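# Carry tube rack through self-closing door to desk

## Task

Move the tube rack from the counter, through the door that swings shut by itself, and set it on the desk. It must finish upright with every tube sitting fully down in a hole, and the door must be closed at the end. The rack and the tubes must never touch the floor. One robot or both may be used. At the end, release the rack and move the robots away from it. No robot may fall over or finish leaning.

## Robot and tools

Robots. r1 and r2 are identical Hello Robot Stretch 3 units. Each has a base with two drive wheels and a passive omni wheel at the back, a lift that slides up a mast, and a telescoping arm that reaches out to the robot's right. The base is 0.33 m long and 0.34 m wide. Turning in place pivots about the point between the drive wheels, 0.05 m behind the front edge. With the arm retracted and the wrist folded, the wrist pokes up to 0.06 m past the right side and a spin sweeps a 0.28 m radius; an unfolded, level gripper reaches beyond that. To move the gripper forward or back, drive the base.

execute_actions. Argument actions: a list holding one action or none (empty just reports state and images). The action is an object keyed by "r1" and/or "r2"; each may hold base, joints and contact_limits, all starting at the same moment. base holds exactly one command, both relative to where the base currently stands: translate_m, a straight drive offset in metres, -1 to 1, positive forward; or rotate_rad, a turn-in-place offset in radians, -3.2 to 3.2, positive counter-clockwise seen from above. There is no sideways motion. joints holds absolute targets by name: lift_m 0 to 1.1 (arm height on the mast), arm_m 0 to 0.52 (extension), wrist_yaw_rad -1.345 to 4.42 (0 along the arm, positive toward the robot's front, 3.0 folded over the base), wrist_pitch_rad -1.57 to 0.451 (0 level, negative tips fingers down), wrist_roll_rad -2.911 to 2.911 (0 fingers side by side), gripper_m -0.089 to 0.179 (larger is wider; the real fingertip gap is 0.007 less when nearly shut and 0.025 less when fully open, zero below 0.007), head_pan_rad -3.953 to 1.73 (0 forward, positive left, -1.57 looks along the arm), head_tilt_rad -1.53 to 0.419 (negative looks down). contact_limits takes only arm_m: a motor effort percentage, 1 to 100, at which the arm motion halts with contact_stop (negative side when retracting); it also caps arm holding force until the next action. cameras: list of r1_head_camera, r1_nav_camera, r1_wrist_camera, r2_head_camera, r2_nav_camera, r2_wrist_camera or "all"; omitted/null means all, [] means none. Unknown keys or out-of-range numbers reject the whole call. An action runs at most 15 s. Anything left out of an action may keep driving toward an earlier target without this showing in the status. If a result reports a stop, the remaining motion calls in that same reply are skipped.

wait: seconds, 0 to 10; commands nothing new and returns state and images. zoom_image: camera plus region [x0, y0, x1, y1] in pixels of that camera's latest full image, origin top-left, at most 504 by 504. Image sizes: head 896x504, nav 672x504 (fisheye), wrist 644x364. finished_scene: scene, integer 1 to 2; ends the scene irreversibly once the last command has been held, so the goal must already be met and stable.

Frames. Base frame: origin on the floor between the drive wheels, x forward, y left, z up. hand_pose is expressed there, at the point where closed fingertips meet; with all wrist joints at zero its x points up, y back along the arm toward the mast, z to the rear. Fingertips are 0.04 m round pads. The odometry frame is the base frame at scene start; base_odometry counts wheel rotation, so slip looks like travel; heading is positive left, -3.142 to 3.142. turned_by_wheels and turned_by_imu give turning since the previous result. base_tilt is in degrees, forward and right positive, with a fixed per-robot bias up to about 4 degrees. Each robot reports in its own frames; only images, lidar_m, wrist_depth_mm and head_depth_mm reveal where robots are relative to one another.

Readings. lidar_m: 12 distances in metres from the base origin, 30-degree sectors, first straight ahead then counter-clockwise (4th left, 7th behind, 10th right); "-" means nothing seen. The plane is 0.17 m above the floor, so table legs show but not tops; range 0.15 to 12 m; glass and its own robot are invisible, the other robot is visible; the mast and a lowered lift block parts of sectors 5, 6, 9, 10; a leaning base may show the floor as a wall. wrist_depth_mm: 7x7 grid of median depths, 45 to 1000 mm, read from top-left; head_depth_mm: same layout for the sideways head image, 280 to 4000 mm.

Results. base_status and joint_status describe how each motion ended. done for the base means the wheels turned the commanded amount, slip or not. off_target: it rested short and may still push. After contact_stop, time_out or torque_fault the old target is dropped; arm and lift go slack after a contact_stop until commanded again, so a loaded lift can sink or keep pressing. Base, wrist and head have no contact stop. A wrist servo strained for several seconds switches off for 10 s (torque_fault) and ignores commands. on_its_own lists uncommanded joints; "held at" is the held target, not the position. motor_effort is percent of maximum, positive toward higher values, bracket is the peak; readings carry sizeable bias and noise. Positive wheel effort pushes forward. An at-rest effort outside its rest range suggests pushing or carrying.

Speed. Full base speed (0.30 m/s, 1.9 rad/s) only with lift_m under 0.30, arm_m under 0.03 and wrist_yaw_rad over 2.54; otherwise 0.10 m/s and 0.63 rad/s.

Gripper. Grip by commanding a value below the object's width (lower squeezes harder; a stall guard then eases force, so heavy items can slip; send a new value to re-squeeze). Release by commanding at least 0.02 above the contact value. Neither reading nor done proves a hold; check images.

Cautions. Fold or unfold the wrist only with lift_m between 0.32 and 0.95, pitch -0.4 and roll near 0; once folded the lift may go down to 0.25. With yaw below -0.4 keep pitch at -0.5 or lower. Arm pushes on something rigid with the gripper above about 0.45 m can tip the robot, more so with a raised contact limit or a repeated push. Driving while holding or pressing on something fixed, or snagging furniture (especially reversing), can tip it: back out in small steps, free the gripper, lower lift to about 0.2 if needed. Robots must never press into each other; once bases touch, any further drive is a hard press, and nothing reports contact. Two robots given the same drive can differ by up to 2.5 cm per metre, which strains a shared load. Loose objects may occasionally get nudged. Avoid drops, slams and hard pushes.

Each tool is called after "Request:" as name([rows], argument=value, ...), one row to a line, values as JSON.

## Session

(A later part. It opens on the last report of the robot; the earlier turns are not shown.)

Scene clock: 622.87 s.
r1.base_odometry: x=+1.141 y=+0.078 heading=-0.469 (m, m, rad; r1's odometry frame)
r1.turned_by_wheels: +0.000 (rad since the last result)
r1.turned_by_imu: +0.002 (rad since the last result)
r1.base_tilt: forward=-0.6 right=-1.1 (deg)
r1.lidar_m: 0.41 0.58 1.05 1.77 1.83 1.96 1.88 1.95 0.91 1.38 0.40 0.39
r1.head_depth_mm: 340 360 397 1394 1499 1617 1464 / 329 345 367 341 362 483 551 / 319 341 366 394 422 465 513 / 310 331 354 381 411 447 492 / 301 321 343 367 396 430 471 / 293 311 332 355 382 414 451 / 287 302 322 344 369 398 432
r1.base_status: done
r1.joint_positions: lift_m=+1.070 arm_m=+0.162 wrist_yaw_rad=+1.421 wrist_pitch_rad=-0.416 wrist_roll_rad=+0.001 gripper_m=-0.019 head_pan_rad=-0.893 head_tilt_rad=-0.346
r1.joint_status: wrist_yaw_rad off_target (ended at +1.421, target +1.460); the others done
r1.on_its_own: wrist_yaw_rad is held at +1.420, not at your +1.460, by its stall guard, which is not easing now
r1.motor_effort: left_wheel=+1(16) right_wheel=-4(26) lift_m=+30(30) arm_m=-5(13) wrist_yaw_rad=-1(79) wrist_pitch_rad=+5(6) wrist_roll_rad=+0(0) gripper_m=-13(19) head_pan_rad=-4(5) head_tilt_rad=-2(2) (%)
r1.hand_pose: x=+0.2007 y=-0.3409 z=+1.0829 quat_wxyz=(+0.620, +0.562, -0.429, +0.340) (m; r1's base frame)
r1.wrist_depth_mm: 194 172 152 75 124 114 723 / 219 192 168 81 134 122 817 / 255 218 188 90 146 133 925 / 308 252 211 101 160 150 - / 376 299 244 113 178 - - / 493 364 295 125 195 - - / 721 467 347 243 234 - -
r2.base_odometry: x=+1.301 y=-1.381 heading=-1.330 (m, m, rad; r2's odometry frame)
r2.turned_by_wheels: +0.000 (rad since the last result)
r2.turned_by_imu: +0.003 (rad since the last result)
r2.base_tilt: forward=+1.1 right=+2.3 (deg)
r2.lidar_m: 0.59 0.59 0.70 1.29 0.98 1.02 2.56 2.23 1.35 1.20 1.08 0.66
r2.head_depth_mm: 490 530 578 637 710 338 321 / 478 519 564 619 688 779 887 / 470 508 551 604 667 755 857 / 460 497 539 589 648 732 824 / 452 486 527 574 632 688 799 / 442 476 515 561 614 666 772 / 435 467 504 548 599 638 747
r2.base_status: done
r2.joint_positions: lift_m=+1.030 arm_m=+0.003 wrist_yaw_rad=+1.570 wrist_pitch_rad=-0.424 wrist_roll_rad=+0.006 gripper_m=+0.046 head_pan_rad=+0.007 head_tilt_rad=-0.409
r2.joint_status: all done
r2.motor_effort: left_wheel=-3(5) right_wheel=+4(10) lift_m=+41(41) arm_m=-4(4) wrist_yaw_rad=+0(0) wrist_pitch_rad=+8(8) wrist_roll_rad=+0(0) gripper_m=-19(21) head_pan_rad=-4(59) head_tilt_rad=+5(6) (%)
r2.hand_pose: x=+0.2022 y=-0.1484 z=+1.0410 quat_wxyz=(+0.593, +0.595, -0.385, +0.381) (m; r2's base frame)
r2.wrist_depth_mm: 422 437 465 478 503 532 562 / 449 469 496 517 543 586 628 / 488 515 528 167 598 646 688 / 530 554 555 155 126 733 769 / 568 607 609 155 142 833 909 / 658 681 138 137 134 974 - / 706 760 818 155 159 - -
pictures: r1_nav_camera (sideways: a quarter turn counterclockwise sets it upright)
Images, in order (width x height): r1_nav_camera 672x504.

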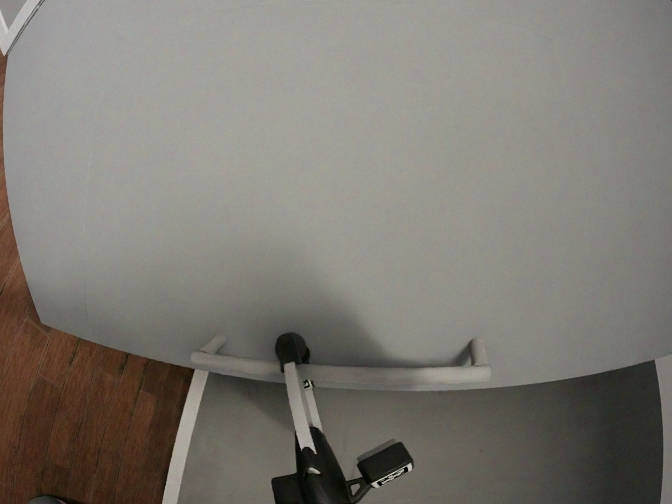

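Request:
execute_actions([
  {"r2": {"base": {"rotate_rad": 2.17}}, "r1": {"base": {"translate_m": -0.165}, "joints": {"arm_m": 0.02, "wrist_yaw_rad": 1.55}}},
], cameras=["r1_nav_camera", "r2_head_camera", "r2_nav_camera"])

Scene clock: 648.00 s.
r1.base_odometry: x=+0.994 y=+0.152 heading=-0.469 (m, m, rad; r1's odometry frame)
r1.turned_by_wheels: +0.000 (rad since the last result)
r1.turned_by_imu: -0.092 (rad since the last result)
r1.base_tilt: forward=-0.6 right=-1.1 (deg)
r1.lidar_m: 0.34 0.56 1.15 1.76 1.78 1.86 1.73 1.76 0.93 1.39 0.31 0.31
r1.head_depth_mm: 1203 1264 1336 1413 - - - / 1262 1343 1422 1512 1596 - - / - - - 290 310 335 380 / - - - 285 301 322 366 / - - - - 297 315 - / - - - - 291 312 352 / - - - - 289 308 336
r1.base_status: done
r1.joint_positions: lift_m=+1.070 arm_m=+0.020 wrist_yaw_rad=+1.504 wrist_pitch_rad=-0.412 wrist_roll_rad=+0.001 gripper_m=-0.019 head_pan_rad=-0.893 head_tilt_rad=-0.348
r1.joint_status: wrist_yaw_rad off_target (ended at +1.504, target +1.550); the others done
r1.on_its_own: wrist_yaw_rad is held at +1.497, not at your +1.550, by its stall guard, which is not easing now
r1.motor_effort: left_wheel=+2(66) right_wheel=-11(27) lift_m=+29(30) arm_m=-1(15) wrist_yaw_rad=-8(96) wrist_pitch_rad=+4(8) wrist_roll_rad=+0(1) gripper_m=-13(20) head_pan_rad=-5(4) head_tilt_rad=-1(2) (%)
r1.hand_pose: x=+0.2033 y=-0.1801 z=+1.0839 quat_wxyz=(+0.604, +0.579, -0.407, +0.367) (m; r1's base frame)
r1.wrist_depth_mm: 299 221 173 78 120 104 93 / 365 256 193 84 129 111 101 / 470 301 217 92 140 119 - / 688 366 250 103 153 128 - / 869 466 304 113 167 141 - / 993 640 400 125 181 162 - / - - 425 254 217 - -
r2.base_odometry: x=+1.301 y=-1.381 heading=+0.840 (m, m, rad; r2's odometry frame)
r2.turned_by_wheels: +2.170 (rad since the last result)
r2.turned_by_imu: +2.153 (rad since the last result)
r2.base_tilt: forward=+1.0 right=+2.3 (deg)
r2.lidar_m: 0.85 0.86 2.56 1.98 1.30 1.20 0.97 0.64 0.59 0.59 0.74 1.42
r2.head_depth_mm: 1159 1210 1294 1396 1502 338 321 / 3086 3279 3496 2982 1608 1657 1323 / 3181 3392 3617 3403 2281 1690 1351 / 3385 3582 3861 3299 2232 1685 1338 / 3491 3737 - 3300 2201 1673 1339 / 3508 3833 901 1062 1514 1501 1295 / 1432 1412 1300 1964 2073 1649 1322
r2.base_status: done
r2.joint_positions: lift_m=+1.030 arm_m=+0.003 wrist_yaw_rad=+1.570 wrist_pitch_rad=-0.424 wrist_roll_rad=+0.006 gripper_m=+0.046 head_pan_rad=+0.007 head_tilt_rad=-0.409
r2.joint_status: not commanded
r2.motor_effort: left_wheel=-4(9) right_wheel=+4(10) lift_m=+41(41) arm_m=-5(5) wrist_yaw_rad=+0(0) wrist_pitch_rad=+8(8) wrist_roll_rad=+0(0) gripper_m=-21(22) head_pan_rad=-4(5) head_tilt_rad=+5(5) (%)
r2.hand_pose: x=+0.2022 y=-0.1484 z=+1.0410 quat_wxyz=(+0.593, +0.595, -0.385, +0.381) (m; r2's base frame)
r2.wrist_depth_mm: - 723 - - - - 921 / - - - - - - - / - - - 163 - - - / - - 896 175 126 - - / - - 966 156 142 - 967 / - - 137 137 134 - 932 / - - - 154 159 - 861
pictures: r1_nav_camera (sideways: a quarter turn counterclockwise sets it upright), r2_head_camera (sideways: a quarter turn clockwise sets it upright), r2_nav_camera (sideways: a quarter turn counterclockwise sets it upright)
Images, in order (width x height): r1_nav_camera 672x504, r2_head_camera 896x504, r2_nav_camera 672x504.

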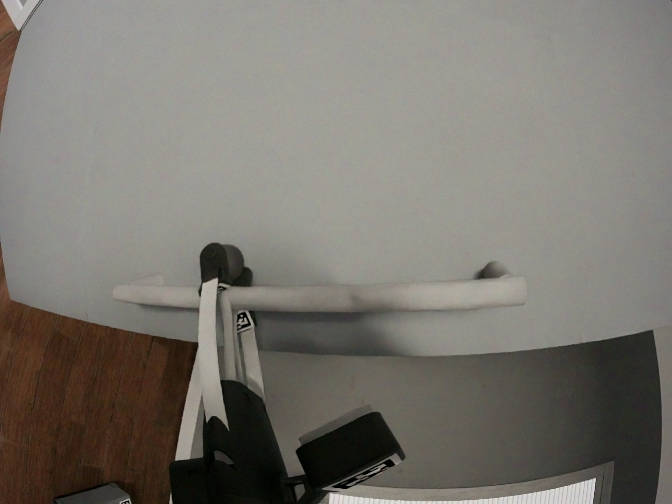

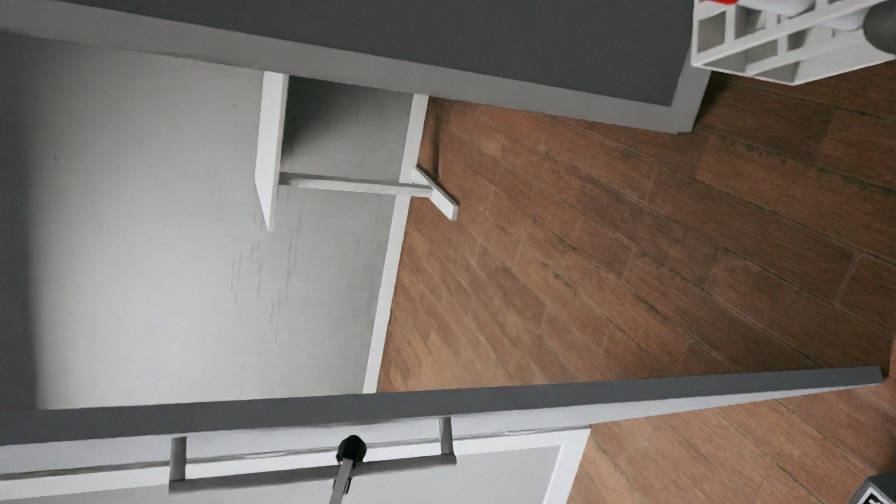

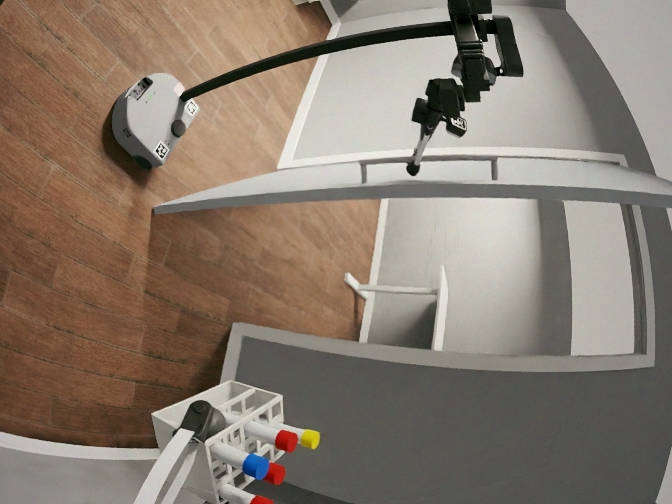

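Request:
execute_actions([
  {"r2": {"base": {"rotate_rad": -0.21}}},
], cameras=[])

Request:
execute_actions([
  {"r2": {"base": {"translate_m": 0.9}}},
], cameras=["r2_head_camera", "r2_nav_camera"])

Scene clock: 696.73 s.
r1.base_odometry: x=+0.994 y=+0.152 heading=-0.469 (m, m, rad; r1's odometry frame)
r1.turned_by_wheels: +0.000 (rad since the last result)
r1.turned_by_imu: +0.001 (rad since the last result)
r1.base_tilt: forward=-0.5 right=-1.0 (deg)
r1.lidar_m: 0.34 0.56 1.15 1.76 1.79 1.86 1.73 1.76 0.90 1.39 0.31 0.31
r1.head_depth_mm: 1200 1267 1333 1409 - - - / 1262 1345 1419 1514 1594 - - / - - - 290 310 336 380 / - - - 285 300 323 366 / - - - - 297 315 - / - - - - 291 312 352 / - - - - 289 308 336
r1.base_status: not commanded
r1.joint_positions: lift_m=+1.070 arm_m=+0.020 wrist_yaw_rad=+1.504 wrist_pitch_rad=-0.412 wrist_roll_rad=+0.001 gripper_m=-0.019 head_pan_rad=-0.893 head_tilt_rad=-0.348
r1.joint_status: not commanded
r1.on_its_own: wrist_yaw_rad is held at +1.497, not at your +1.550, by its stall guard, which is not easing now
r1.motor_effort: left_wheel=+1(2) right_wheel=-11(11) lift_m=+29(29) arm_m=-2(2) wrist_yaw_rad=-9(9) wrist_pitch_rad=+4(4) wrist_roll_rad=+0(0) gripper_m=-13(13) head_pan_rad=-4(4) head_tilt_rad=-1(2) (%)
r1.hand_pose: x=+0.2033 y=-0.1801 z=+1.0839 quat_wxyz=(+0.604, +0.579, -0.407, +0.367) (m; r1's base frame)
r1.wrist_depth_mm: 299 222 173 78 120 104 93 / 364 256 193 84 129 111 101 / 471 300 218 92 140 119 - / 677 366 251 103 153 128 - / 874 467 303 113 168 141 - / 988 643 397 124 180 163 - / - - 428 254 217 - -
r2.base_odometry: x=+1.301 y=-1.381 heading=+0.630 (m, m, rad; r2's odometry frame)
r2.turned_by_wheels: -0.210 (rad since the last result)
r2.turned_by_imu: -0.208 (rad since the last result)
r2.base_tilt: forward=+1.1 right=+2.3 (deg)
r2.lidar_m: 1.42 0.85 0.93 2.57 1.46 1.20 1.20 0.71 0.59 0.59 0.65 1.04
r2.head_depth_mm: 1140 1215 1314 1415 1543 338 321 / 1156 1238 1336 1450 1583 1671 1321 / 1183 1270 1362 1491 1633 1691 1348 / 3080 3354 3621 3093 2129 1689 1344 / 3168 3465 3677 3272 2213 1671 1337 / 3221 3507 3807 3258 2196 1650 1326 / 3320 3610 3907 3213 2173 1590 1255
r2.base_status: done
r2.joint_positions: lift_m=+1.030 arm_m=+0.003 wrist_yaw_rad=+1.570 wrist_pitch_rad=-0.424 wrist_roll_rad=+0.006 gripper_m=+0.046 head_pan_rad=+0.007 head_tilt_rad=-0.409
r2.joint_status: not commanded
r2.motor_effort: left_wheel=+3(7) right_wheel=-4(9) lift_m=+41(41) arm_m=-4(5) wrist_yaw_rad=+0(0) wrist_pitch_rad=+8(8) wrist_roll_rad=+1(0) gripper_m=-21(21) head_pan_rad=-4(4) head_tilt_rad=+5(5) (%)
r2.hand_pose: x=+0.2022 y=-0.1484 z=+1.0409 quat_wxyz=(+0.593, +0.595, -0.385, +0.381) (m; r2's base frame)
r2.wrist_depth_mm: 684 - - - - - 728 / - - - - - - 694 / - - - 164 - - 684 / - - - 175 126 - 654 / - - - 156 143 - 675 / - - 138 137 135 957 641 / - - - 155 159 893 619
pictures: none
No camera images: the call's "cameras" was empty. Leave "cameras" out to get every camera's image.

Scene clock: 706.87 s.
r1.base_odometry: x=+0.994 y=+0.152 heading=-0.469 (m, m, rad; r1's odometry frame)
r1.turned_by_wheels: +0.000 (rad since the last result)
r1.turned_by_imu: +0.002 (rad since the last result)
r1.base_tilt: forward=-0.5 right=-1.1 (deg)
r1.lidar_m: 0.34 0.56 1.15 1.76 1.79 1.87 1.73 1.76 1.50 1.39 0.31 0.31
r1.head_depth_mm: 1199 1221 459 1413 - - - / 1232 1300 473 1507 1593 - - / - - - 290 310 336 380 / - - - 285 301 322 366 / - - - - 297 315 - / - - - - 290 312 352 / - - - - 289 308 336
r1.base_status: not commanded
r1.joint_positions: lift_m=+1.070 arm_m=+0.020 wrist_yaw_rad=+1.504 wrist_pitch_rad=-0.412 wrist_roll_rad=+0.001 gripper_m=-0.019 head_pan_rad=-0.893 head_tilt_rad=-0.348
r1.joint_status: not commanded
r1.on_its_own: wrist_yaw_rad is held at +1.497, not at your +1.550, by its stall guard, which is not easing now
r1.motor_effort: left_wheel=+2(1) right_wheel=-11(11) lift_m=+29(29) arm_m=-1(2) wrist_yaw_rad=-8(9) wrist_pitch_rad=+4(4) wrist_roll_rad=+0(0) gripper_m=-13(13) head_pan_rad=-4(4) head_tilt_rad=-1(1) (%)
r1.hand_pose: x=+0.2033 y=-0.1801 z=+1.0839 quat_wxyz=(+0.604, +0.579, -0.407, +0.367) (m; r1's base frame)
r1.wrist_depth_mm: 299 222 173 78 120 104 93 / 362 255 192 84 129 111 100 / 466 300 218 92 140 119 277 / 682 368 250 102 153 128 308 / 871 466 303 113 167 141 356 / - 653 396 124 180 163 - / - - 430 252 217 448 -
r2.base_odometry: x=+2.028 y=-0.850 heading=+0.630 (m, m, rad; r2's odometry frame)
r2.turned_by_wheels: +0.000 (rad since the last result)
r2.turned_by_imu: +0.006 (rad since the last result)
r2.base_tilt: forward=+1.1 right=+2.4 (deg)
r2.lidar_m: 0.53 2.99 0.54 0.39 0.38 2.10 1.75 0.91 0.76 0.75 0.66 0.54
r2.head_depth_mm: 395 426 461 502 546 338 321 / 407 430 462 504 552 614 688 / 2271 2426 2454 2765 603 640 700 / 2304 2495 2721 2930 2235 1684 1341 / 2368 2558 2665 2898 2209 1668 1334 / 2401 2633 2848 3046 2195 1657 1325 / 2469 2677 2925 3067 2177 1645 1323
r2.base_status: done
r2.joint_positions: lift_m=+1.030 arm_m=+0.003 wrist_yaw_rad=+1.570 wrist_pitch_rad=-0.424 wrist_roll_rad=+0.006 gripper_m=+0.046 head_pan_rad=+0.007 head_tilt_rad=-0.409
r2.joint_status: not commanded
r2.motor_effort: left_wheel=+2(8) right_wheel=-3(5) lift_m=+41(41) arm_m=-4(4) wrist_yaw_rad=+0(1) wrist_pitch_rad=+8(8) wrist_roll_rad=+0(0) gripper_m=-20(20) head_pan_rad=-4(4) head_tilt_rad=+5(5) (%)
r2.hand_pose: x=+0.2022 y=-0.1484 z=+1.0409 quat_wxyz=(+0.593, +0.595, -0.385, +0.381) (m; r2's base frame)
r2.wrist_depth_mm: - - - 387 373 355 336 / - - - 420 400 381 358 / - - - 165 435 411 387 / - - - 175 125 443 420 / - - - 155 142 487 466 / - - 137 137 135 535 508 / - - - 155 160 598 564
pictures: r2_head_camera (sideways: a quarter turn clockwise sets it upright), r2_nav_camera (sideways: a quarter turn counterclockwise sets it upright)
Images, in order (width x height): r2_head_camera 896x504, r2_nav_camera 672x504.

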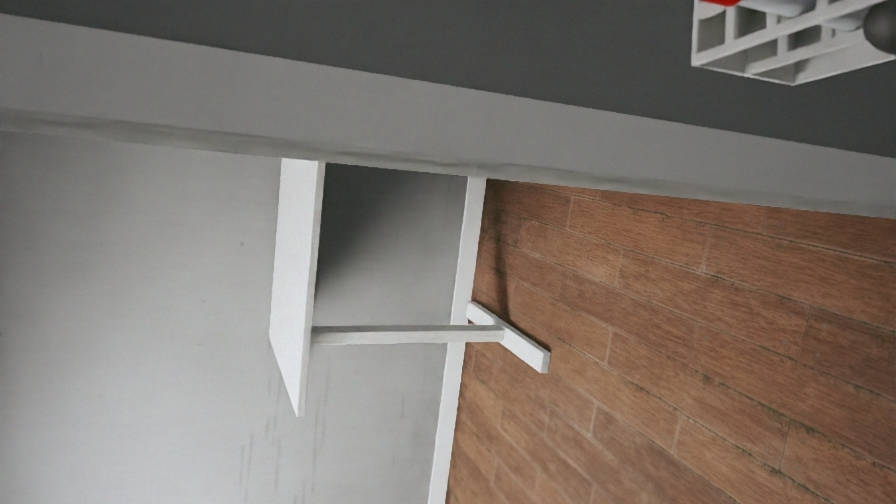

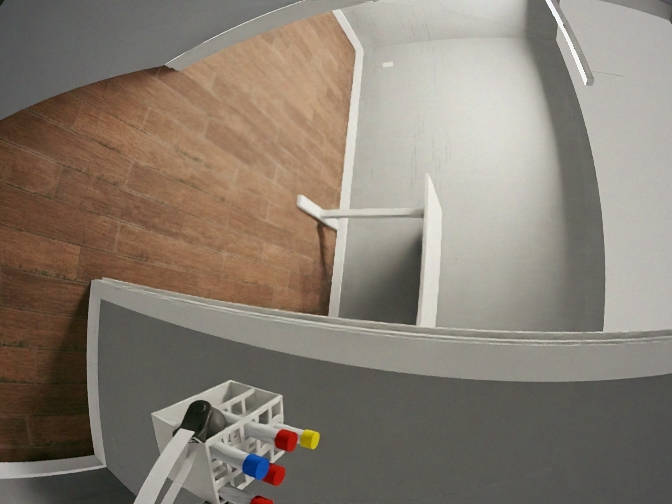

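Request:
execute_actions([
  {"r2": {"base": {"rotate_rad": 0.61}}},
], cameras=["r2_head_camera", "r2_nav_camera"])

Scene clock: 728.17 s.
r1.base_odometry: x=+0.994 y=+0.152 heading=-0.469 (m, m, rad; r1's odometry frame)
r1.turned_by_wheels: +0.000 (rad since the last result)
r1.turned_by_imu: +0.001 (rad since the last result)
r1.base_tilt: forward=-0.5 right=-1.1 (deg)
r1.lidar_m: 0.34 0.56 1.15 1.76 1.79 1.87 1.73 1.76 1.50 1.39 0.31 0.31
r1.head_depth_mm: 472 503 526 1388 - - - / 461 1326 564 609 639 - - / - - - 290 310 335 380 / - - - 285 300 322 366 / - - - - 297 315 - / - - - - 291 312 352 / - - - - 289 308 336
r1.base_status: not commanded
r1.joint_positions: lift_m=+1.070 arm_m=+0.020 wrist_yaw_rad=+1.504 wrist_pitch_rad=-0.412 wrist_roll_rad=+0.001 gripper_m=-0.019 head_pan_rad=-0.893 head_tilt_rad=-0.348
r1.joint_status: not commanded
r1.on_its_own: wrist_yaw_rad is held at +1.497, not at your +1.550, by its stall guard, which is not easing now
r1.motor_effort: left_wheel=+2(2) right_wheel=-11(11) lift_m=+29(29) arm_m=-2(2) wrist_yaw_rad=-8(8) wrist_pitch_rad=+4(4) wrist_roll_rad=+0(0) gripper_m=-13(13) head_pan_rad=-5(3) head_tilt_rad=-2(1) (%)
r1.hand_pose: x=+0.2033 y=-0.1801 z=+1.0839 quat_wxyz=(+0.604, +0.579, -0.407, +0.367) (m; r1's base frame)
r1.wrist_depth_mm: 300 221 173 78 120 104 93 / 363 255 192 84 129 111 100 / 472 300 218 92 140 119 - / 672 366 250 103 153 128 - / 847 465 302 112 167 141 - / 991 650 395 125 180 162 - / - - 425 253 216 - 425
r2.base_odometry: x=+2.028 y=-0.850 heading=+1.240 (m, m, rad; r2's odometry frame)
r2.turned_by_wheels: +0.610 (rad since the last result)
r2.turned_by_imu: +0.606 (rad since the last result)
r2.base_tilt: forward=+1.0 right=+2.3 (deg)
r2.lidar_m: 1.19 0.50 0.38 0.41 2.09 1.47 0.86 0.75 0.75 0.62 0.53 0.53
r2.head_depth_mm: 2545 2688 2810 2952 2243 338 321 / 2768 2959 3098 3180 2269 1698 1322 / 3019 3254 3493 3365 2253 1685 1347 / 3353 3574 3870 3343 2235 1691 1345 / 3255 3476 3770 3298 2215 1663 1335 / 1001 1064 1152 1221 1317 1414 1297 / 818 847 875 909 938 973 1011
r2.base_status: done
r2.joint_positions: lift_m=+1.030 arm_m=+0.003 wrist_yaw_rad=+1.570 wrist_pitch_rad=-0.424 wrist_roll_rad=+0.006 gripper_m=+0.046 head_pan_rad=+0.007 head_tilt_rad=-0.409
r2.joint_status: not commanded
r2.motor_effort: left_wheel=-3(7) right_wheel=+4(9) lift_m=+41(41) arm_m=-4(5) wrist_yaw_rad=+0(1) wrist_pitch_rad=+8(8) wrist_roll_rad=+1(0) gripper_m=-21(22) head_pan_rad=-5(4) head_tilt_rad=+5(5) (%)
r2.hand_pose: x=+0.2022 y=-0.1484 z=+1.0409 quat_wxyz=(+0.593, +0.595, -0.385, +0.381) (m; r2's base frame)
r2.wrist_depth_mm: 538 732 - - - - 263 / 542 760 - - - - 271 / 547 762 - 163 - - 281 / 546 773 - 175 126 - 305 / 552 772 - 155 143 432 317 / 552 809 138 137 135 401 342 / 573 730 - 155 159 424 361
pictures: r2_head_camera (sideways: a quarter turn clockwise sets it upright), r2_nav_camera (sideways: a quarter turn counterclockwise sets it upright)
Images, in order (width x height): r2_head_camera 896x504, r2_nav_camera 672x504.

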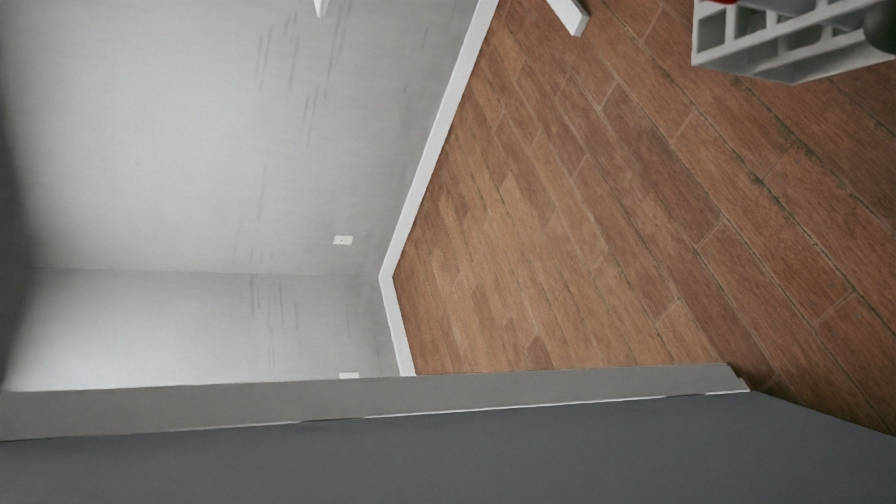

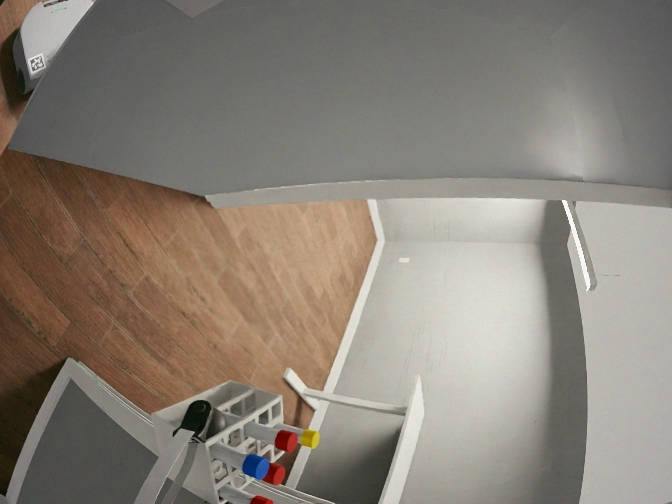

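Request:
execute_actions([
  {"r2": {"base": {"translate_m": 0.5}}},
], cameras=["r2_head_camera", "r2_nav_camera"])

Scene clock: 744.17 s.
r1.base_odometry: x=+0.994 y=+0.152 heading=-0.469 (m, m, rad; r1's odometry frame)
r1.turned_by_wheels: +0.000 (rad since the last result)
r1.turned_by_imu: +0.002 (rad since the last result)
r1.base_tilt: forward=-0.5 right=-1.0 (deg)
r1.lidar_m: 0.34 0.56 1.15 1.76 1.79 1.86 1.73 1.76 1.49 1.39 0.31 0.31
r1.head_depth_mm: 1201 1262 1331 1419 - - - / 1265 1345 1421 1511 1601 - - / - - - 290 310 335 380 / - - - 285 300 322 366 / - - - - 297 315 - / - - - - 291 311 352 / - - - - 288 308 336
r1.base_status: not commanded
r1.joint_positions: lift_m=+1.070 arm_m=+0.020 wrist_yaw_rad=+1.504 wrist_pitch_rad=-0.412 wrist_roll_rad=+0.001 gripper_m=-0.019 head_pan_rad=-0.893 head_tilt_rad=-0.348
r1.joint_status: not commanded
r1.on_its_own: wrist_yaw_rad is held at +1.497, not at your +1.550, by its stall guard, which is not easing now
r1.motor_effort: left_wheel=+2(2) right_wheel=-11(11) lift_m=+29(29) arm_m=-1(2) wrist_yaw_rad=-9(8) wrist_pitch_rad=+4(4) wrist_roll_rad=+1(1) gripper_m=-13(13) head_pan_rad=-4(4) head_tilt_rad=-1(1) (%)
r1.hand_pose: x=+0.2033 y=-0.1801 z=+1.0839 quat_wxyz=(+0.604, +0.579, -0.407, +0.367) (m; r1's base frame)
r1.wrist_depth_mm: 300 221 172 78 120 104 93 / 365 256 193 84 129 111 100 / 465 300 218 92 140 119 - / 672 366 250 103 152 128 - / 868 467 307 112 167 141 - / - 639 404 125 180 163 - / - - 428 253 217 - -
r2.base_odometry: x=+2.191 y=-0.377 heading=+1.240 (m, m, rad; r2's odometry frame)
r2.turned_by_wheels: +0.000 (rad since the last result)
r2.turned_by_imu: +0.004 (rad since the last result)
r2.base_tilt: forward=+1.0 right=+2.3 (deg)
r2.lidar_m: 2.73 0.45 0.35 0.34 0.36 0.51 1.27 1.11 0.39 0.39 2.05 1.94
r2.head_depth_mm: 2220 2321 2438 2588 2282 338 321 / 2395 2523 2683 2841 2257 1704 1321 / 2640 2809 2988 3125 2252 1684 1351 / 2892 3138 3357 3371 2240 1679 1341 / 2835 3041 3283 3309 2216 1667 1332 / 2602 2794 2972 3065 2194 1657 1329 / 2412 2578 2717 735 789 842 910
r2.base_status: done
r2.joint_positions: lift_m=+1.030 arm_m=+0.003 wrist_yaw_rad=+1.570 wrist_pitch_rad=-0.424 wrist_roll_rad=+0.006 gripper_m=+0.046 head_pan_rad=+0.007 head_tilt_rad=-0.409
r2.joint_status: not commanded
r2.motor_effort: left_wheel=-3(6) right_wheel=+4(9) lift_m=+41(41) arm_m=-4(4) wrist_yaw_rad=+1(0) wrist_pitch_rad=+8(8) wrist_roll_rad=+0(0) gripper_m=-21(21) head_pan_rad=-4(5) head_tilt_rad=+5(6) (%)
r2.hand_pose: x=+0.2022 y=-0.1484 z=+1.0409 quat_wxyz=(+0.593, +0.595, -0.385, +0.381) (m; r2's base frame)
r2.wrist_depth_mm: 512 - - - - - - / 506 - - - - - - / 520 667 - 164 - - - / 515 721 - 174 126 - - / 509 738 - 154 142 - - / 532 751 139 136 135 - - / 519 683 - 155 159 - -
pictures: r2_head_camera (sideways: a quarter turn clockwise sets it upright), r2_nav_camera (sideways: a quarter turn counterclockwise sets it upright)
Images, in order (width x height): r2_head_camera 896x504, r2_nav_camera 672x504.

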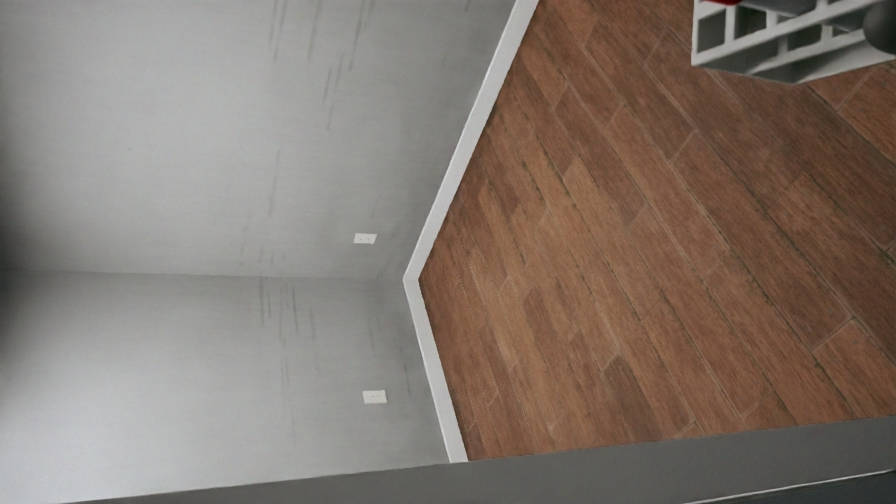

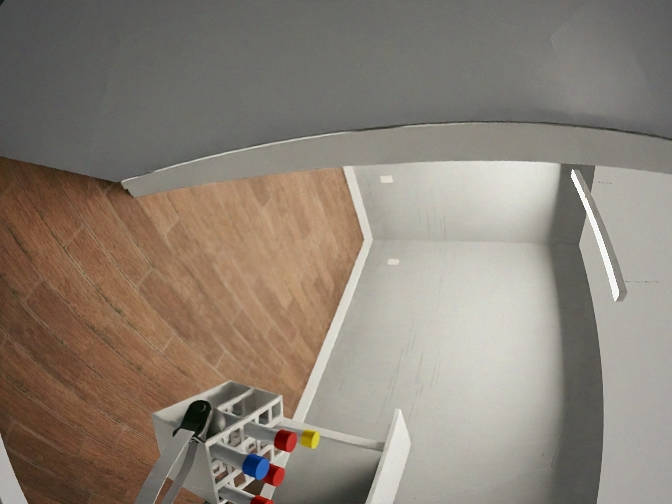

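Request:
execute_actions([
  {"r2": {"base": {"translate_m": 0.6}, "joints": {"head_pan_rad": -0.7, "head_tilt_rad": -0.35}}},
], cameras=["r2_head_camera", "r2_nav_camera"])

Scene clock: 756.37 s.
r1.base_odometry: x=+0.994 y=+0.152 heading=-0.469 (m, m, rad; r1's odometry frame)
r1.turned_by_wheels: +0.000 (rad since the last result)
r1.turned_by_imu: +0.002 (rad since the last result)
r1.base_tilt: forward=-0.6 right=-1.1 (deg)
r1.lidar_m: 0.34 0.56 1.15 1.76 1.79 1.86 1.73 1.76 1.50 1.39 0.31 0.31
r1.head_depth_mm: 1205 1261 1336 1411 - - - / 1263 1340 1426 1502 1606 - - / - - - 290 310 336 380 / - - - 285 300 322 366 / - - - - 297 315 - / - - - - 291 312 352 / - - - - 289 308 336
r1.base_status: not commanded
r1.joint_positions: lift_m=+1.070 arm_m=+0.020 wrist_yaw_rad=+1.504 wrist_pitch_rad=-0.412 wrist_roll_rad=+0.001 gripper_m=-0.019 head_pan_rad=-0.893 head_tilt_rad=-0.348
r1.joint_status: not commanded
r1.on_its_own: wrist_yaw_rad is held at +1.497, not at your +1.550, by its stall guard, which is not easing now
r1.motor_effort: left_wheel=+2(2) right_wheel=-11(11) lift_m=+29(29) arm_m=-2(2) wrist_yaw_rad=-9(8) wrist_pitch_rad=+4(4) wrist_roll_rad=+0(0) gripper_m=-13(13) head_pan_rad=-4(3) head_tilt_rad=-2(2) (%)
r1.hand_pose: x=+0.2033 y=-0.1801 z=+1.0839 quat_wxyz=(+0.604, +0.579, -0.407, +0.367) (m; r1's base frame)
r1.wrist_depth_mm: 298 221 173 78 120 104 93 / 362 255 193 84 129 111 101 / 470 300 216 92 140 119 - / 680 364 249 103 153 128 - / 865 464 308 113 167 141 - / 997 647 397 125 180 163 - / - - 431 253 216 - -
r2.base_odometry: x=+2.386 y=+0.190 heading=+1.240 (m, m, rad; r2's odometry frame)
r2.turned_by_wheels: +0.000 (rad since the last result)
r2.turned_by_imu: +0.004 (rad since the last result)
r2.base_tilt: forward=+1.1 right=+2.3 (deg)
r2.lidar_m: 2.24 2.23 0.28 0.29 0.32 0.46 1.77 0.77 1.54 1.81 1.48 1.92
r2.head_depth_mm: 1575 1676 1780 1414 2090 1824 - / 1597 1697 1796 1953 2106 1788 1456 / 1622 1727 1813 1537 2110 1736 1324 / 1632 1737 1855 2008 2153 1839 - / 1649 1768 1900 2054 2182 377 - / 1677 1786 1933 2091 2207 333 289 / 1701 1818 1957 2115 2230 1735 1296
r2.base_status: done
r2.joint_positions: lift_m=+1.030 arm_m=+0.003 wrist_yaw_rad=+1.570 wrist_pitch_rad=-0.424 wrist_roll_rad=+0.006 gripper_m=+0.046 head_pan_rad=-0.693 head_tilt_rad=-0.359
r2.joint_status: all done
r2.motor_effort: left_wheel=-3(5) right_wheel=+4(10) lift_m=+41(41) arm_m=-4(4) wrist_yaw_rad=+1(1) wrist_pitch_rad=+8(8) wrist_roll_rad=+0(0) gripper_m=-21(21) head_pan_rad=-4(52) head_tilt_rad=+6(13) (%)
r2.hand_pose: x=+0.2022 y=-0.1484 z=+1.0409 quat_wxyz=(+0.593, +0.595, -0.385, +0.381) (m; r2's base frame)
r2.wrist_depth_mm: - - - - - - - / - - - - - - 924 / - - - 164 - - - / - - - 174 126 - - / - - - 156 141 - - / - - 138 137 134 - - / - - - 154 159 - -
pictures: r2_head_camera (sideways: a quarter turn clockwise sets it upright), r2_nav_camera (sideways: a quarter turn counterclockwise sets it upright)
Images, in order (width x height): r2_head_camera 896x504, r2_nav_camera 672x504.

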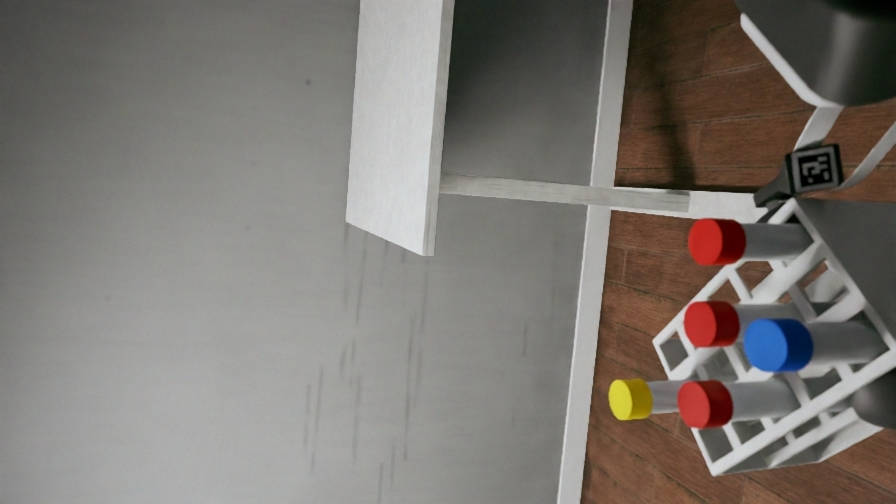

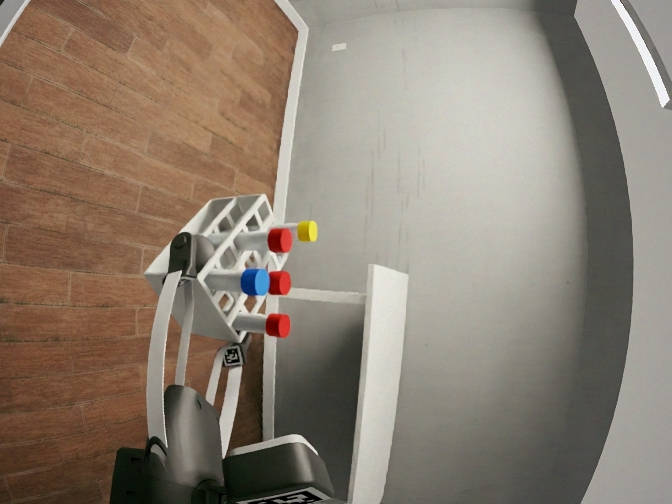

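Request:
execute_actions([
  {"r2": {"base": {"translate_m": 0.4}, "joints": {"lift_m": 1.09, "head_pan_rad": -0.9, "head_tilt_rad": -0.45}}},
], cameras=["r2_head_camera", "r2_nav_camera"])

Scene clock: 791.17 s.
r1.base_odometry: x=+0.994 y=+0.152 heading=-0.469 (m, m, rad; r1's odometry frame)
r1.turned_by_wheels: +0.000 (rad since the last result)
r1.turned_by_imu: +0.001 (rad since the last result)
r1.base_tilt: forward=-0.5 right=-1.0 (deg)
r1.lidar_m: 0.34 0.56 1.15 1.76 1.79 1.87 1.73 1.76 1.50 1.39 0.31 0.30
r1.head_depth_mm: 1198 1265 1334 1407 - - - / 1261 1346 1423 1510 1601 - - / - - - 290 310 336 380 / - - - 285 301 322 366 / - - - - 297 315 - / - - - - 291 312 352 / - - - - 288 308 336
r1.base_status: not commanded
r1.joint_positions: lift_m=+1.070 arm_m=+0.020 wrist_yaw_rad=+1.504 wrist_pitch_rad=-0.412 wrist_roll_rad=+0.001 gripper_m=-0.019 head_pan_rad=-0.893 head_tilt_rad=-0.348
r1.joint_status: not commanded
r1.on_its_own: wrist_yaw_rad is held at +1.497, not at your +1.550, by its stall guard, which is not easing now
r1.motor_effort: left_wheel=+2(2) right_wheel=-11(11) lift_m=+28(29) arm_m=-1(2) wrist_yaw_rad=-9(9) wrist_pitch_rad=+4(4) wrist_roll_rad=+0(0) gripper_m=-14(13) head_pan_rad=-4(3) head_tilt_rad=-1(2) (%)
r1.hand_pose: x=+0.2033 y=-0.1801 z=+1.0839 quat_wxyz=(+0.604, +0.579, -0.407, +0.367) (m; r1's base frame)
r1.wrist_depth_mm: 300 221 173 78 120 104 93 / 365 254 192 84 129 111 101 / 466 302 217 92 140 119 - / 670 367 249 103 152 128 - / 873 466 303 112 167 141 - / 989 642 399 125 181 162 - / - - 425 252 217 - -
r2.base_odometry: x=+2.516 y=+0.568 heading=+1.240 (m, m, rad; r2's odometry frame)
r2.turned_by_wheels: +0.000 (rad since the last result)
r2.turned_by_imu: +0.003 (rad since the last result)
r2.base_tilt: forward=+1.0 right=+2.3 (deg)
r2.lidar_m: 1.92 1.94 0.75 0.44 0.37 0.37 2.09 1.13 1.83 1.88 1.23 1.65
r2.head_depth_mm: 1391 1510 1564 - - - - / 1384 1514 1540 966 - - - / 1374 1483 1503 1033 - - - / 1358 1482 1592 1782 1932 1618 1307 / 1357 1458 1594 1759 1923 1491 1338 / 1343 1453 1580 1739 1864 - 1229 / 1335 1449 1564 1737 - - 1224
r2.base_status: done
r2.joint_positions: lift_m=+1.090 arm_m=+0.003 wrist_yaw_rad=+1.570 wrist_pitch_rad=-0.425 wrist_roll_rad=+0.006 gripper_m=+0.046 head_pan_rad=-0.893 head_tilt_rad=-0.444
r2.joint_status: all done
r2.motor_effort: left_wheel=-4(5) right_wheel=+4(9) lift_m=+41(42) arm_m=-4(5) wrist_yaw_rad=+0(1) wrist_pitch_rad=+8(9) wrist_roll_rad=+0(0) gripper_m=-21(21) head_pan_rad=-5(25) head_tilt_rad=-4(18) (%)
r2.hand_pose: x=+0.2021 y=-0.1484 z=+1.1008 quat_wxyz=(+0.594, +0.595, -0.385, +0.381) (m; r2's base frame)
r2.wrist_depth_mm: - - - - - - - / - - - - - - - / - - - 164 - - - / - - - 174 126 - - / - - - 155 143 - - / - - 138 137 135 - - / - - - 154 159 - -
pictures: r2_head_camera (sideways: a quarter turn clockwise sets it upright), r2_nav_camera (sideways: a quarter turn counterclockwise sets it upright)
Images, in order (width x height): r2_head_camera 896x504, r2_nav_camera 672x504.

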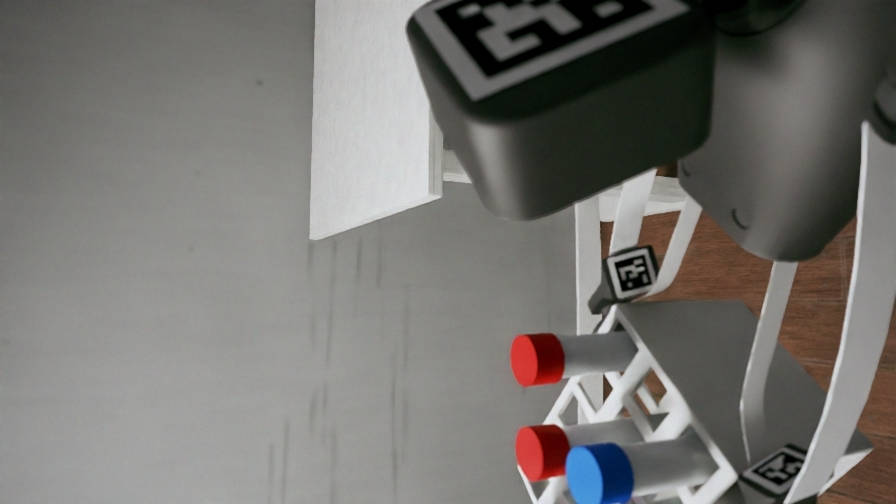

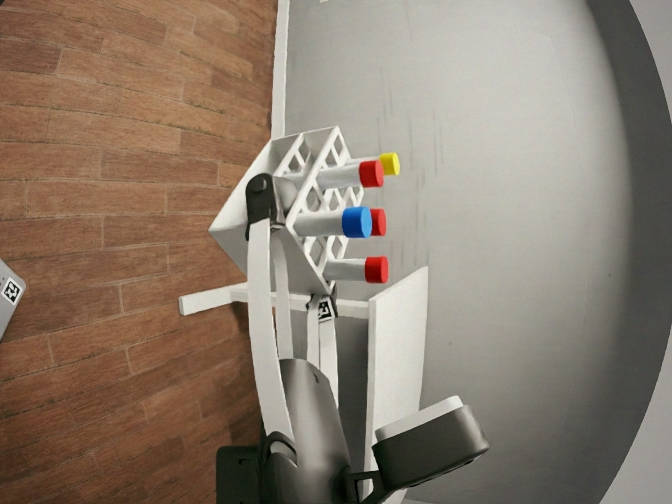

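Request:
execute_actions([
  {"r2": {"base": {"rotate_rad": -1.55}, "joints": {"head_pan_rad": 0.0, "head_tilt_rad": -0.6}}, "r1": {"base": {"translate_m": 0.165}, "joints": {"arm_m": 0.155, "wrist_yaw_rad": 1.47}}},
], cameras=["r1_nav_camera", "r2_nav_camera"])

Scene clock: 837.10 s.
r1.base_odometry: x=+1.141 y=+0.078 heading=-0.469 (m, m, rad; r1's odometry frame)
r1.turned_by_wheels: +0.000 (rad since the last result)
r1.turned_by_imu: +0.002 (rad since the last result)
r1.base_tilt: forward=-0.6 right=-1.1 (deg)
r1.lidar_m: 0.37 0.50 0.94 1.78 1.80 2.04 1.90 1.93 1.47 1.37 0.37 0.36
r1.head_depth_mm: 334 1220 1302 1395 1460 1601 1467 / 316 335 295 316 420 1601 1429 / 304 322 349 376 397 438 469 / 293 312 334 360 389 425 467 / 286 300 320 344 371 402 440 / - 290 308 330 354 382 417 / - 284 297 316 339 365 396
r1.base_status: done
r1.joint_positions: lift_m=+1.070 arm_m=+0.155 wrist_yaw_rad=+1.542 wrist_pitch_rad=-0.413 wrist_roll_rad=+0.002 gripper_m=-0.019 head_pan_rad=-0.893 head_tilt_rad=-0.348
r1.joint_status: wrist_yaw_rad off_target (ended at +1.542, target +1.470); the others done
r1.on_its_own: wrist_yaw_rad is held at +1.547, not at your +1.470, by its stall guard, which is not easing now
r1.motor_effort: left_wheel=+0(21) right_wheel=-4(27) lift_m=+29(28) arm_m=+3(14) wrist_yaw_rad=+5(74) wrist_pitch_rad=+4(5) wrist_roll_rad=+0(0) gripper_m=-13(20) head_pan_rad=-4(4) head_tilt_rad=-1(1) (%)
r1.hand_pose: x=+0.2035 y=-0.3063 z=+1.0836 quat_wxyz=(+0.598, +0.587, -0.395, +0.378) (m; r1's base frame)
r1.wrist_depth_mm: 206 179 155 75 123 111 712 / 234 201 171 82 133 119 811 / 276 229 191 89 144 129 910 / 336 265 216 100 159 144 - / 422 316 249 112 175 165 - / 582 392 307 124 192 - - / 872 506 359 202 229 - -
r2.base_odometry: x=+2.516 y=+0.568 heading=-0.310 (m, m, rad; r2's odometry frame)
r2.turned_by_wheels: -1.550 (rad since the last result)
r2.turned_by_imu: -1.536 (rad since the last result)
r2.base_tilt: forward=+1.0 right=+2.2 (deg)
r2.lidar_m: 1.86 1.23 1.65 1.95 1.94 0.73 0.44 0.37 0.37 0.92 1.13 1.83
r2.head_depth_mm: 1703 1806 1997 2106 325 1413 1218 / 1856 1908 2191 2274 1806 1450 1211 / 1980 1680 2401 2233 1792 1440 1209 / 1837 1651 2319 2342 1780 1438 1199 / 1698 1616 2079 2224 1771 1431 1197 / 1561 1586 1868 2093 1762 1423 1193 / 1436 1505 1063 1911 1752 1379 1190
r2.base_status: done
r2.joint_positions: lift_m=+1.090 arm_m=+0.003 wrist_yaw_rad=+1.570 wrist_pitch_rad=-0.425 wrist_roll_rad=+0.006 gripper_m=+0.046 head_pan_rad=-0.007 head_tilt_rad=-0.593
r2.joint_status: all done
r2.motor_effort: left_wheel=+3(7) right_wheel=-4(8) lift_m=+41(41) arm_m=-4(5) wrist_yaw_rad=+0(0) wrist_pitch_rad=+8(8) wrist_roll_rad=+0(0) gripper_m=-22(22) head_pan_rad=+4(56) head_tilt_rad=-5(20) (%)
r2.hand_pose: x=+0.2021 y=-0.1484 z=+1.1008 quat_wxyz=(+0.594, +0.595, -0.385, +0.381) (m; r2's base frame)
r2.wrist_depth_mm: - - - - - - - / - - - - - - - / - - - 169 - - - / - - - 156 125 - - / - - - 156 142 - - / - - 138 137 135 - - / - - - 155 158 - -
pictures: r1_nav_camera (sideways: a quarter turn counterclockwise sets it upright), r2_nav_camera (sideways: a quarter turn counterclockwise sets it upright)
Images, in order (width x height): r1_nav_camera 672x504, r2_nav_camera 672x504.

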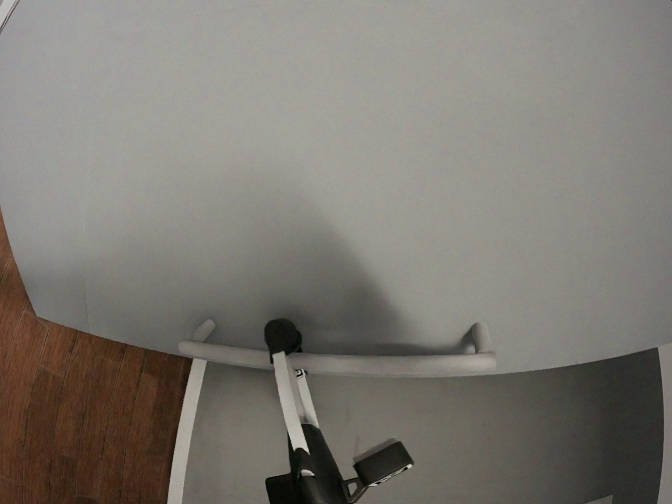

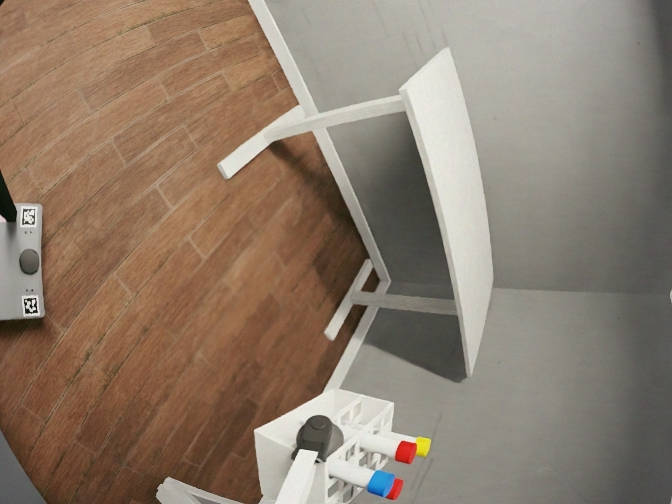

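Request:
execute_actions([
  {"r2": {"base": {"translate_m": 0.8}}, "r1": {"base": {"translate_m": 0.14}, "joints": {"arm_m": 0.272, "wrist_yaw_rad": 1.5}}},
], cameras=["r1_nav_camera", "r2_nav_camera", "r2_head_camera"])

Scene clock: 851.80 s.
r1.base_odometry: x=+1.266 y=+0.015 heading=-0.468 (m, m, rad; r1's odometry frame)
r1.turned_by_wheels: +0.001 (rad since the last result)
r1.turned_by_imu: +0.053 (rad since the last result)
r1.base_tilt: forward=-0.6 right=-1.0 (deg)
r1.lidar_m: 0.37 0.45 0.78 1.80 1.84 2.15 2.05 2.05 1.44 1.36 0.40 0.36
r1.head_depth_mm: 387 404 426 1337 1482 1581 1468 / 363 387 422 460 484 508 640 / 341 366 394 426 465 511 567 / 323 345 369 397 430 469 517 / 305 325 347 372 401 434 475 / 291 308 328 350 375 405 439 / 284 293 310 331 353 378 409
r1.base_status: done
r1.joint_positions: lift_m=+1.070 arm_m=+0.272 wrist_yaw_rad=+1.621 wrist_pitch_rad=-0.402 wrist_roll_rad=+0.002 gripper_m=-0.019 head_pan_rad=-0.894 head_tilt_rad=-0.348
r1.joint_status: wrist_yaw_rad off_target (ended at +1.621, target +1.500); the others done
r1.on_its_own: wrist_yaw_rad is held at +1.616, not at your +1.500, by its stall guard, which is not easing now
r1.motor_effort: left_wheel=+10(44) right_wheel=-15(48) lift_m=+29(29) arm_m=+5(16) wrist_yaw_rad=-6(100) wrist_pitch_rad=+0(9) wrist_roll_rad=+0(0) gripper_m=-13(26) head_pan_rad=-3(4) head_tilt_rad=+0(2) (%)
r1.hand_pose: x=+0.2048 y=-0.4053 z=+1.0862 quat_wxyz=(+0.580, +0.600, -0.375, +0.404) (m; r1's base frame)
r1.wrist_depth_mm: 188 169 151 129 125 114 499 / 212 188 166 139 135 124 538 / 243 211 184 95 146 138 592 / 285 242 207 104 160 157 658 / 345 283 237 114 178 713 736 / 433 340 287 124 195 829 822 / 595 432 332 251 234 958 961
r2.base_odometry: x=+3.278 y=+0.324 heading=-0.310 (m, m, rad; r2's odometry frame)
r2.turned_by_wheels: +0.000 (rad since the last result)
r2.turned_by_imu: +0.006 (rad since the last result)
r2.base_tilt: forward=+1.0 right=+2.3 (deg)
r2.lidar_m: 1.16 1.05 0.65 1.25 2.29 1.82 1.10 1.10 1.10 1.16 1.29 1.15
r2.head_depth_mm: 1188 1277 932 663 325 1417 1217 / 1297 1389 920 631 1691 1458 1213 / 1275 1386 910 624 1528 1446 1208 / 1159 1267 901 619 488 1436 1202 / 1063 1179 889 613 469 1388 1199 / 983 1076 879 610 466 411 1187 / 912 993 869 604 463 380 1188
r2.base_status: done
r2.joint_positions: lift_m=+1.090 arm_m=+0.003 wrist_yaw_rad=+1.570 wrist_pitch_rad=-0.425 wrist_roll_rad=+0.006 gripper_m=+0.046 head_pan_rad=-0.007 head_tilt_rad=-0.593
r2.joint_status: not commanded
r2.motor_effort: left_wheel=+2(7) right_wheel=-3(6) lift_m=+41(41) arm_m=-5(4) wrist_yaw_rad=+0(1) wrist_pitch_rad=+8(8) wrist_roll_rad=+0(0) gripper_m=-21(21) head_pan_rad=+5(4) head_tilt_rad=-5(5) (%)
r2.hand_pose: x=+0.2021 y=-0.1484 z=+1.1008 quat_wxyz=(+0.594, +0.595, -0.385, +0.381) (m; r2's base frame)
r2.wrist_depth_mm: 772 882 - - - 951 780 / 816 897 - - - 957 853 / 710 682 676 165 677 - 885 / 513 513 471 175 126 - 902 / 410 409 391 155 142 - 952 / 336 351 138 137 135 - - / 309 - - 154 159 - -
pictures: r1_nav_camera (sideways: a quarter turn counterclockwise sets it upright), r2_head_camera (sideways: a quarter turn clockwise sets it upright), r2_nav_camera (sideways: a quarter turn counterclockwise sets it upright)
Images, in order (width x height): r1_nav_camera 672x504, r2_head_camera 896x504, r2_nav_camera 672x504.

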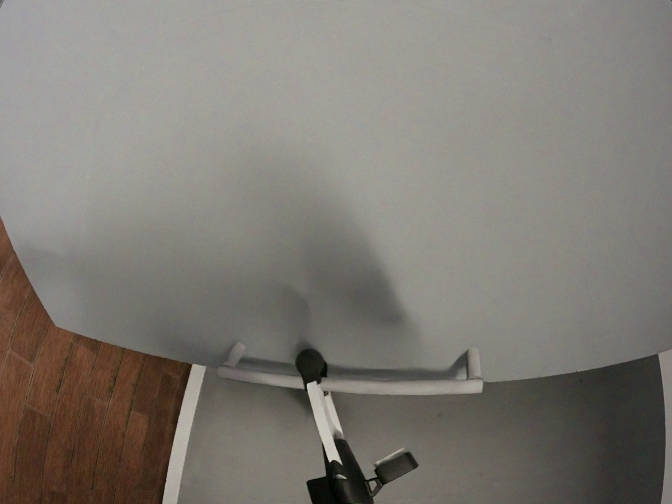

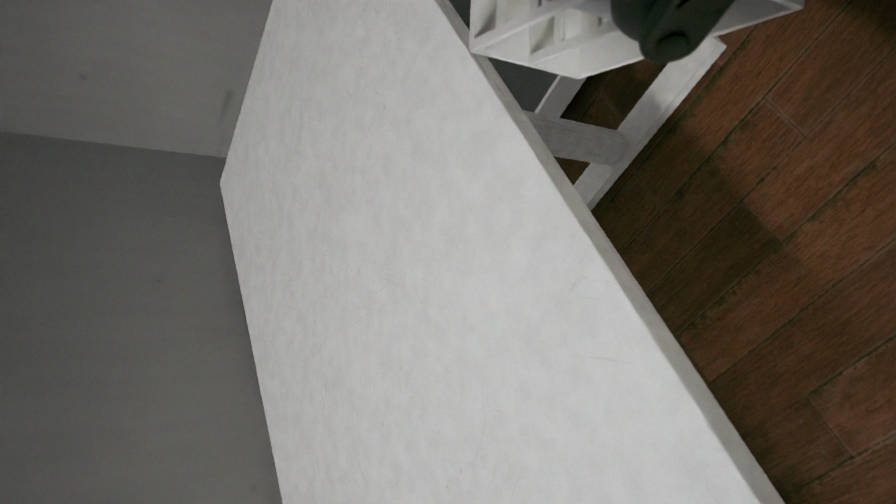

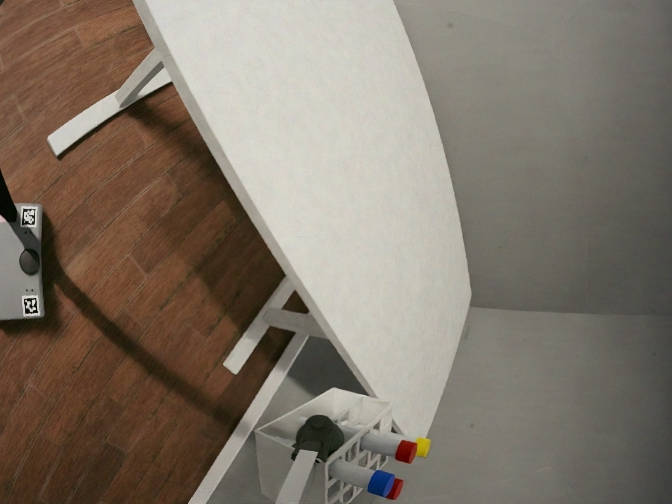

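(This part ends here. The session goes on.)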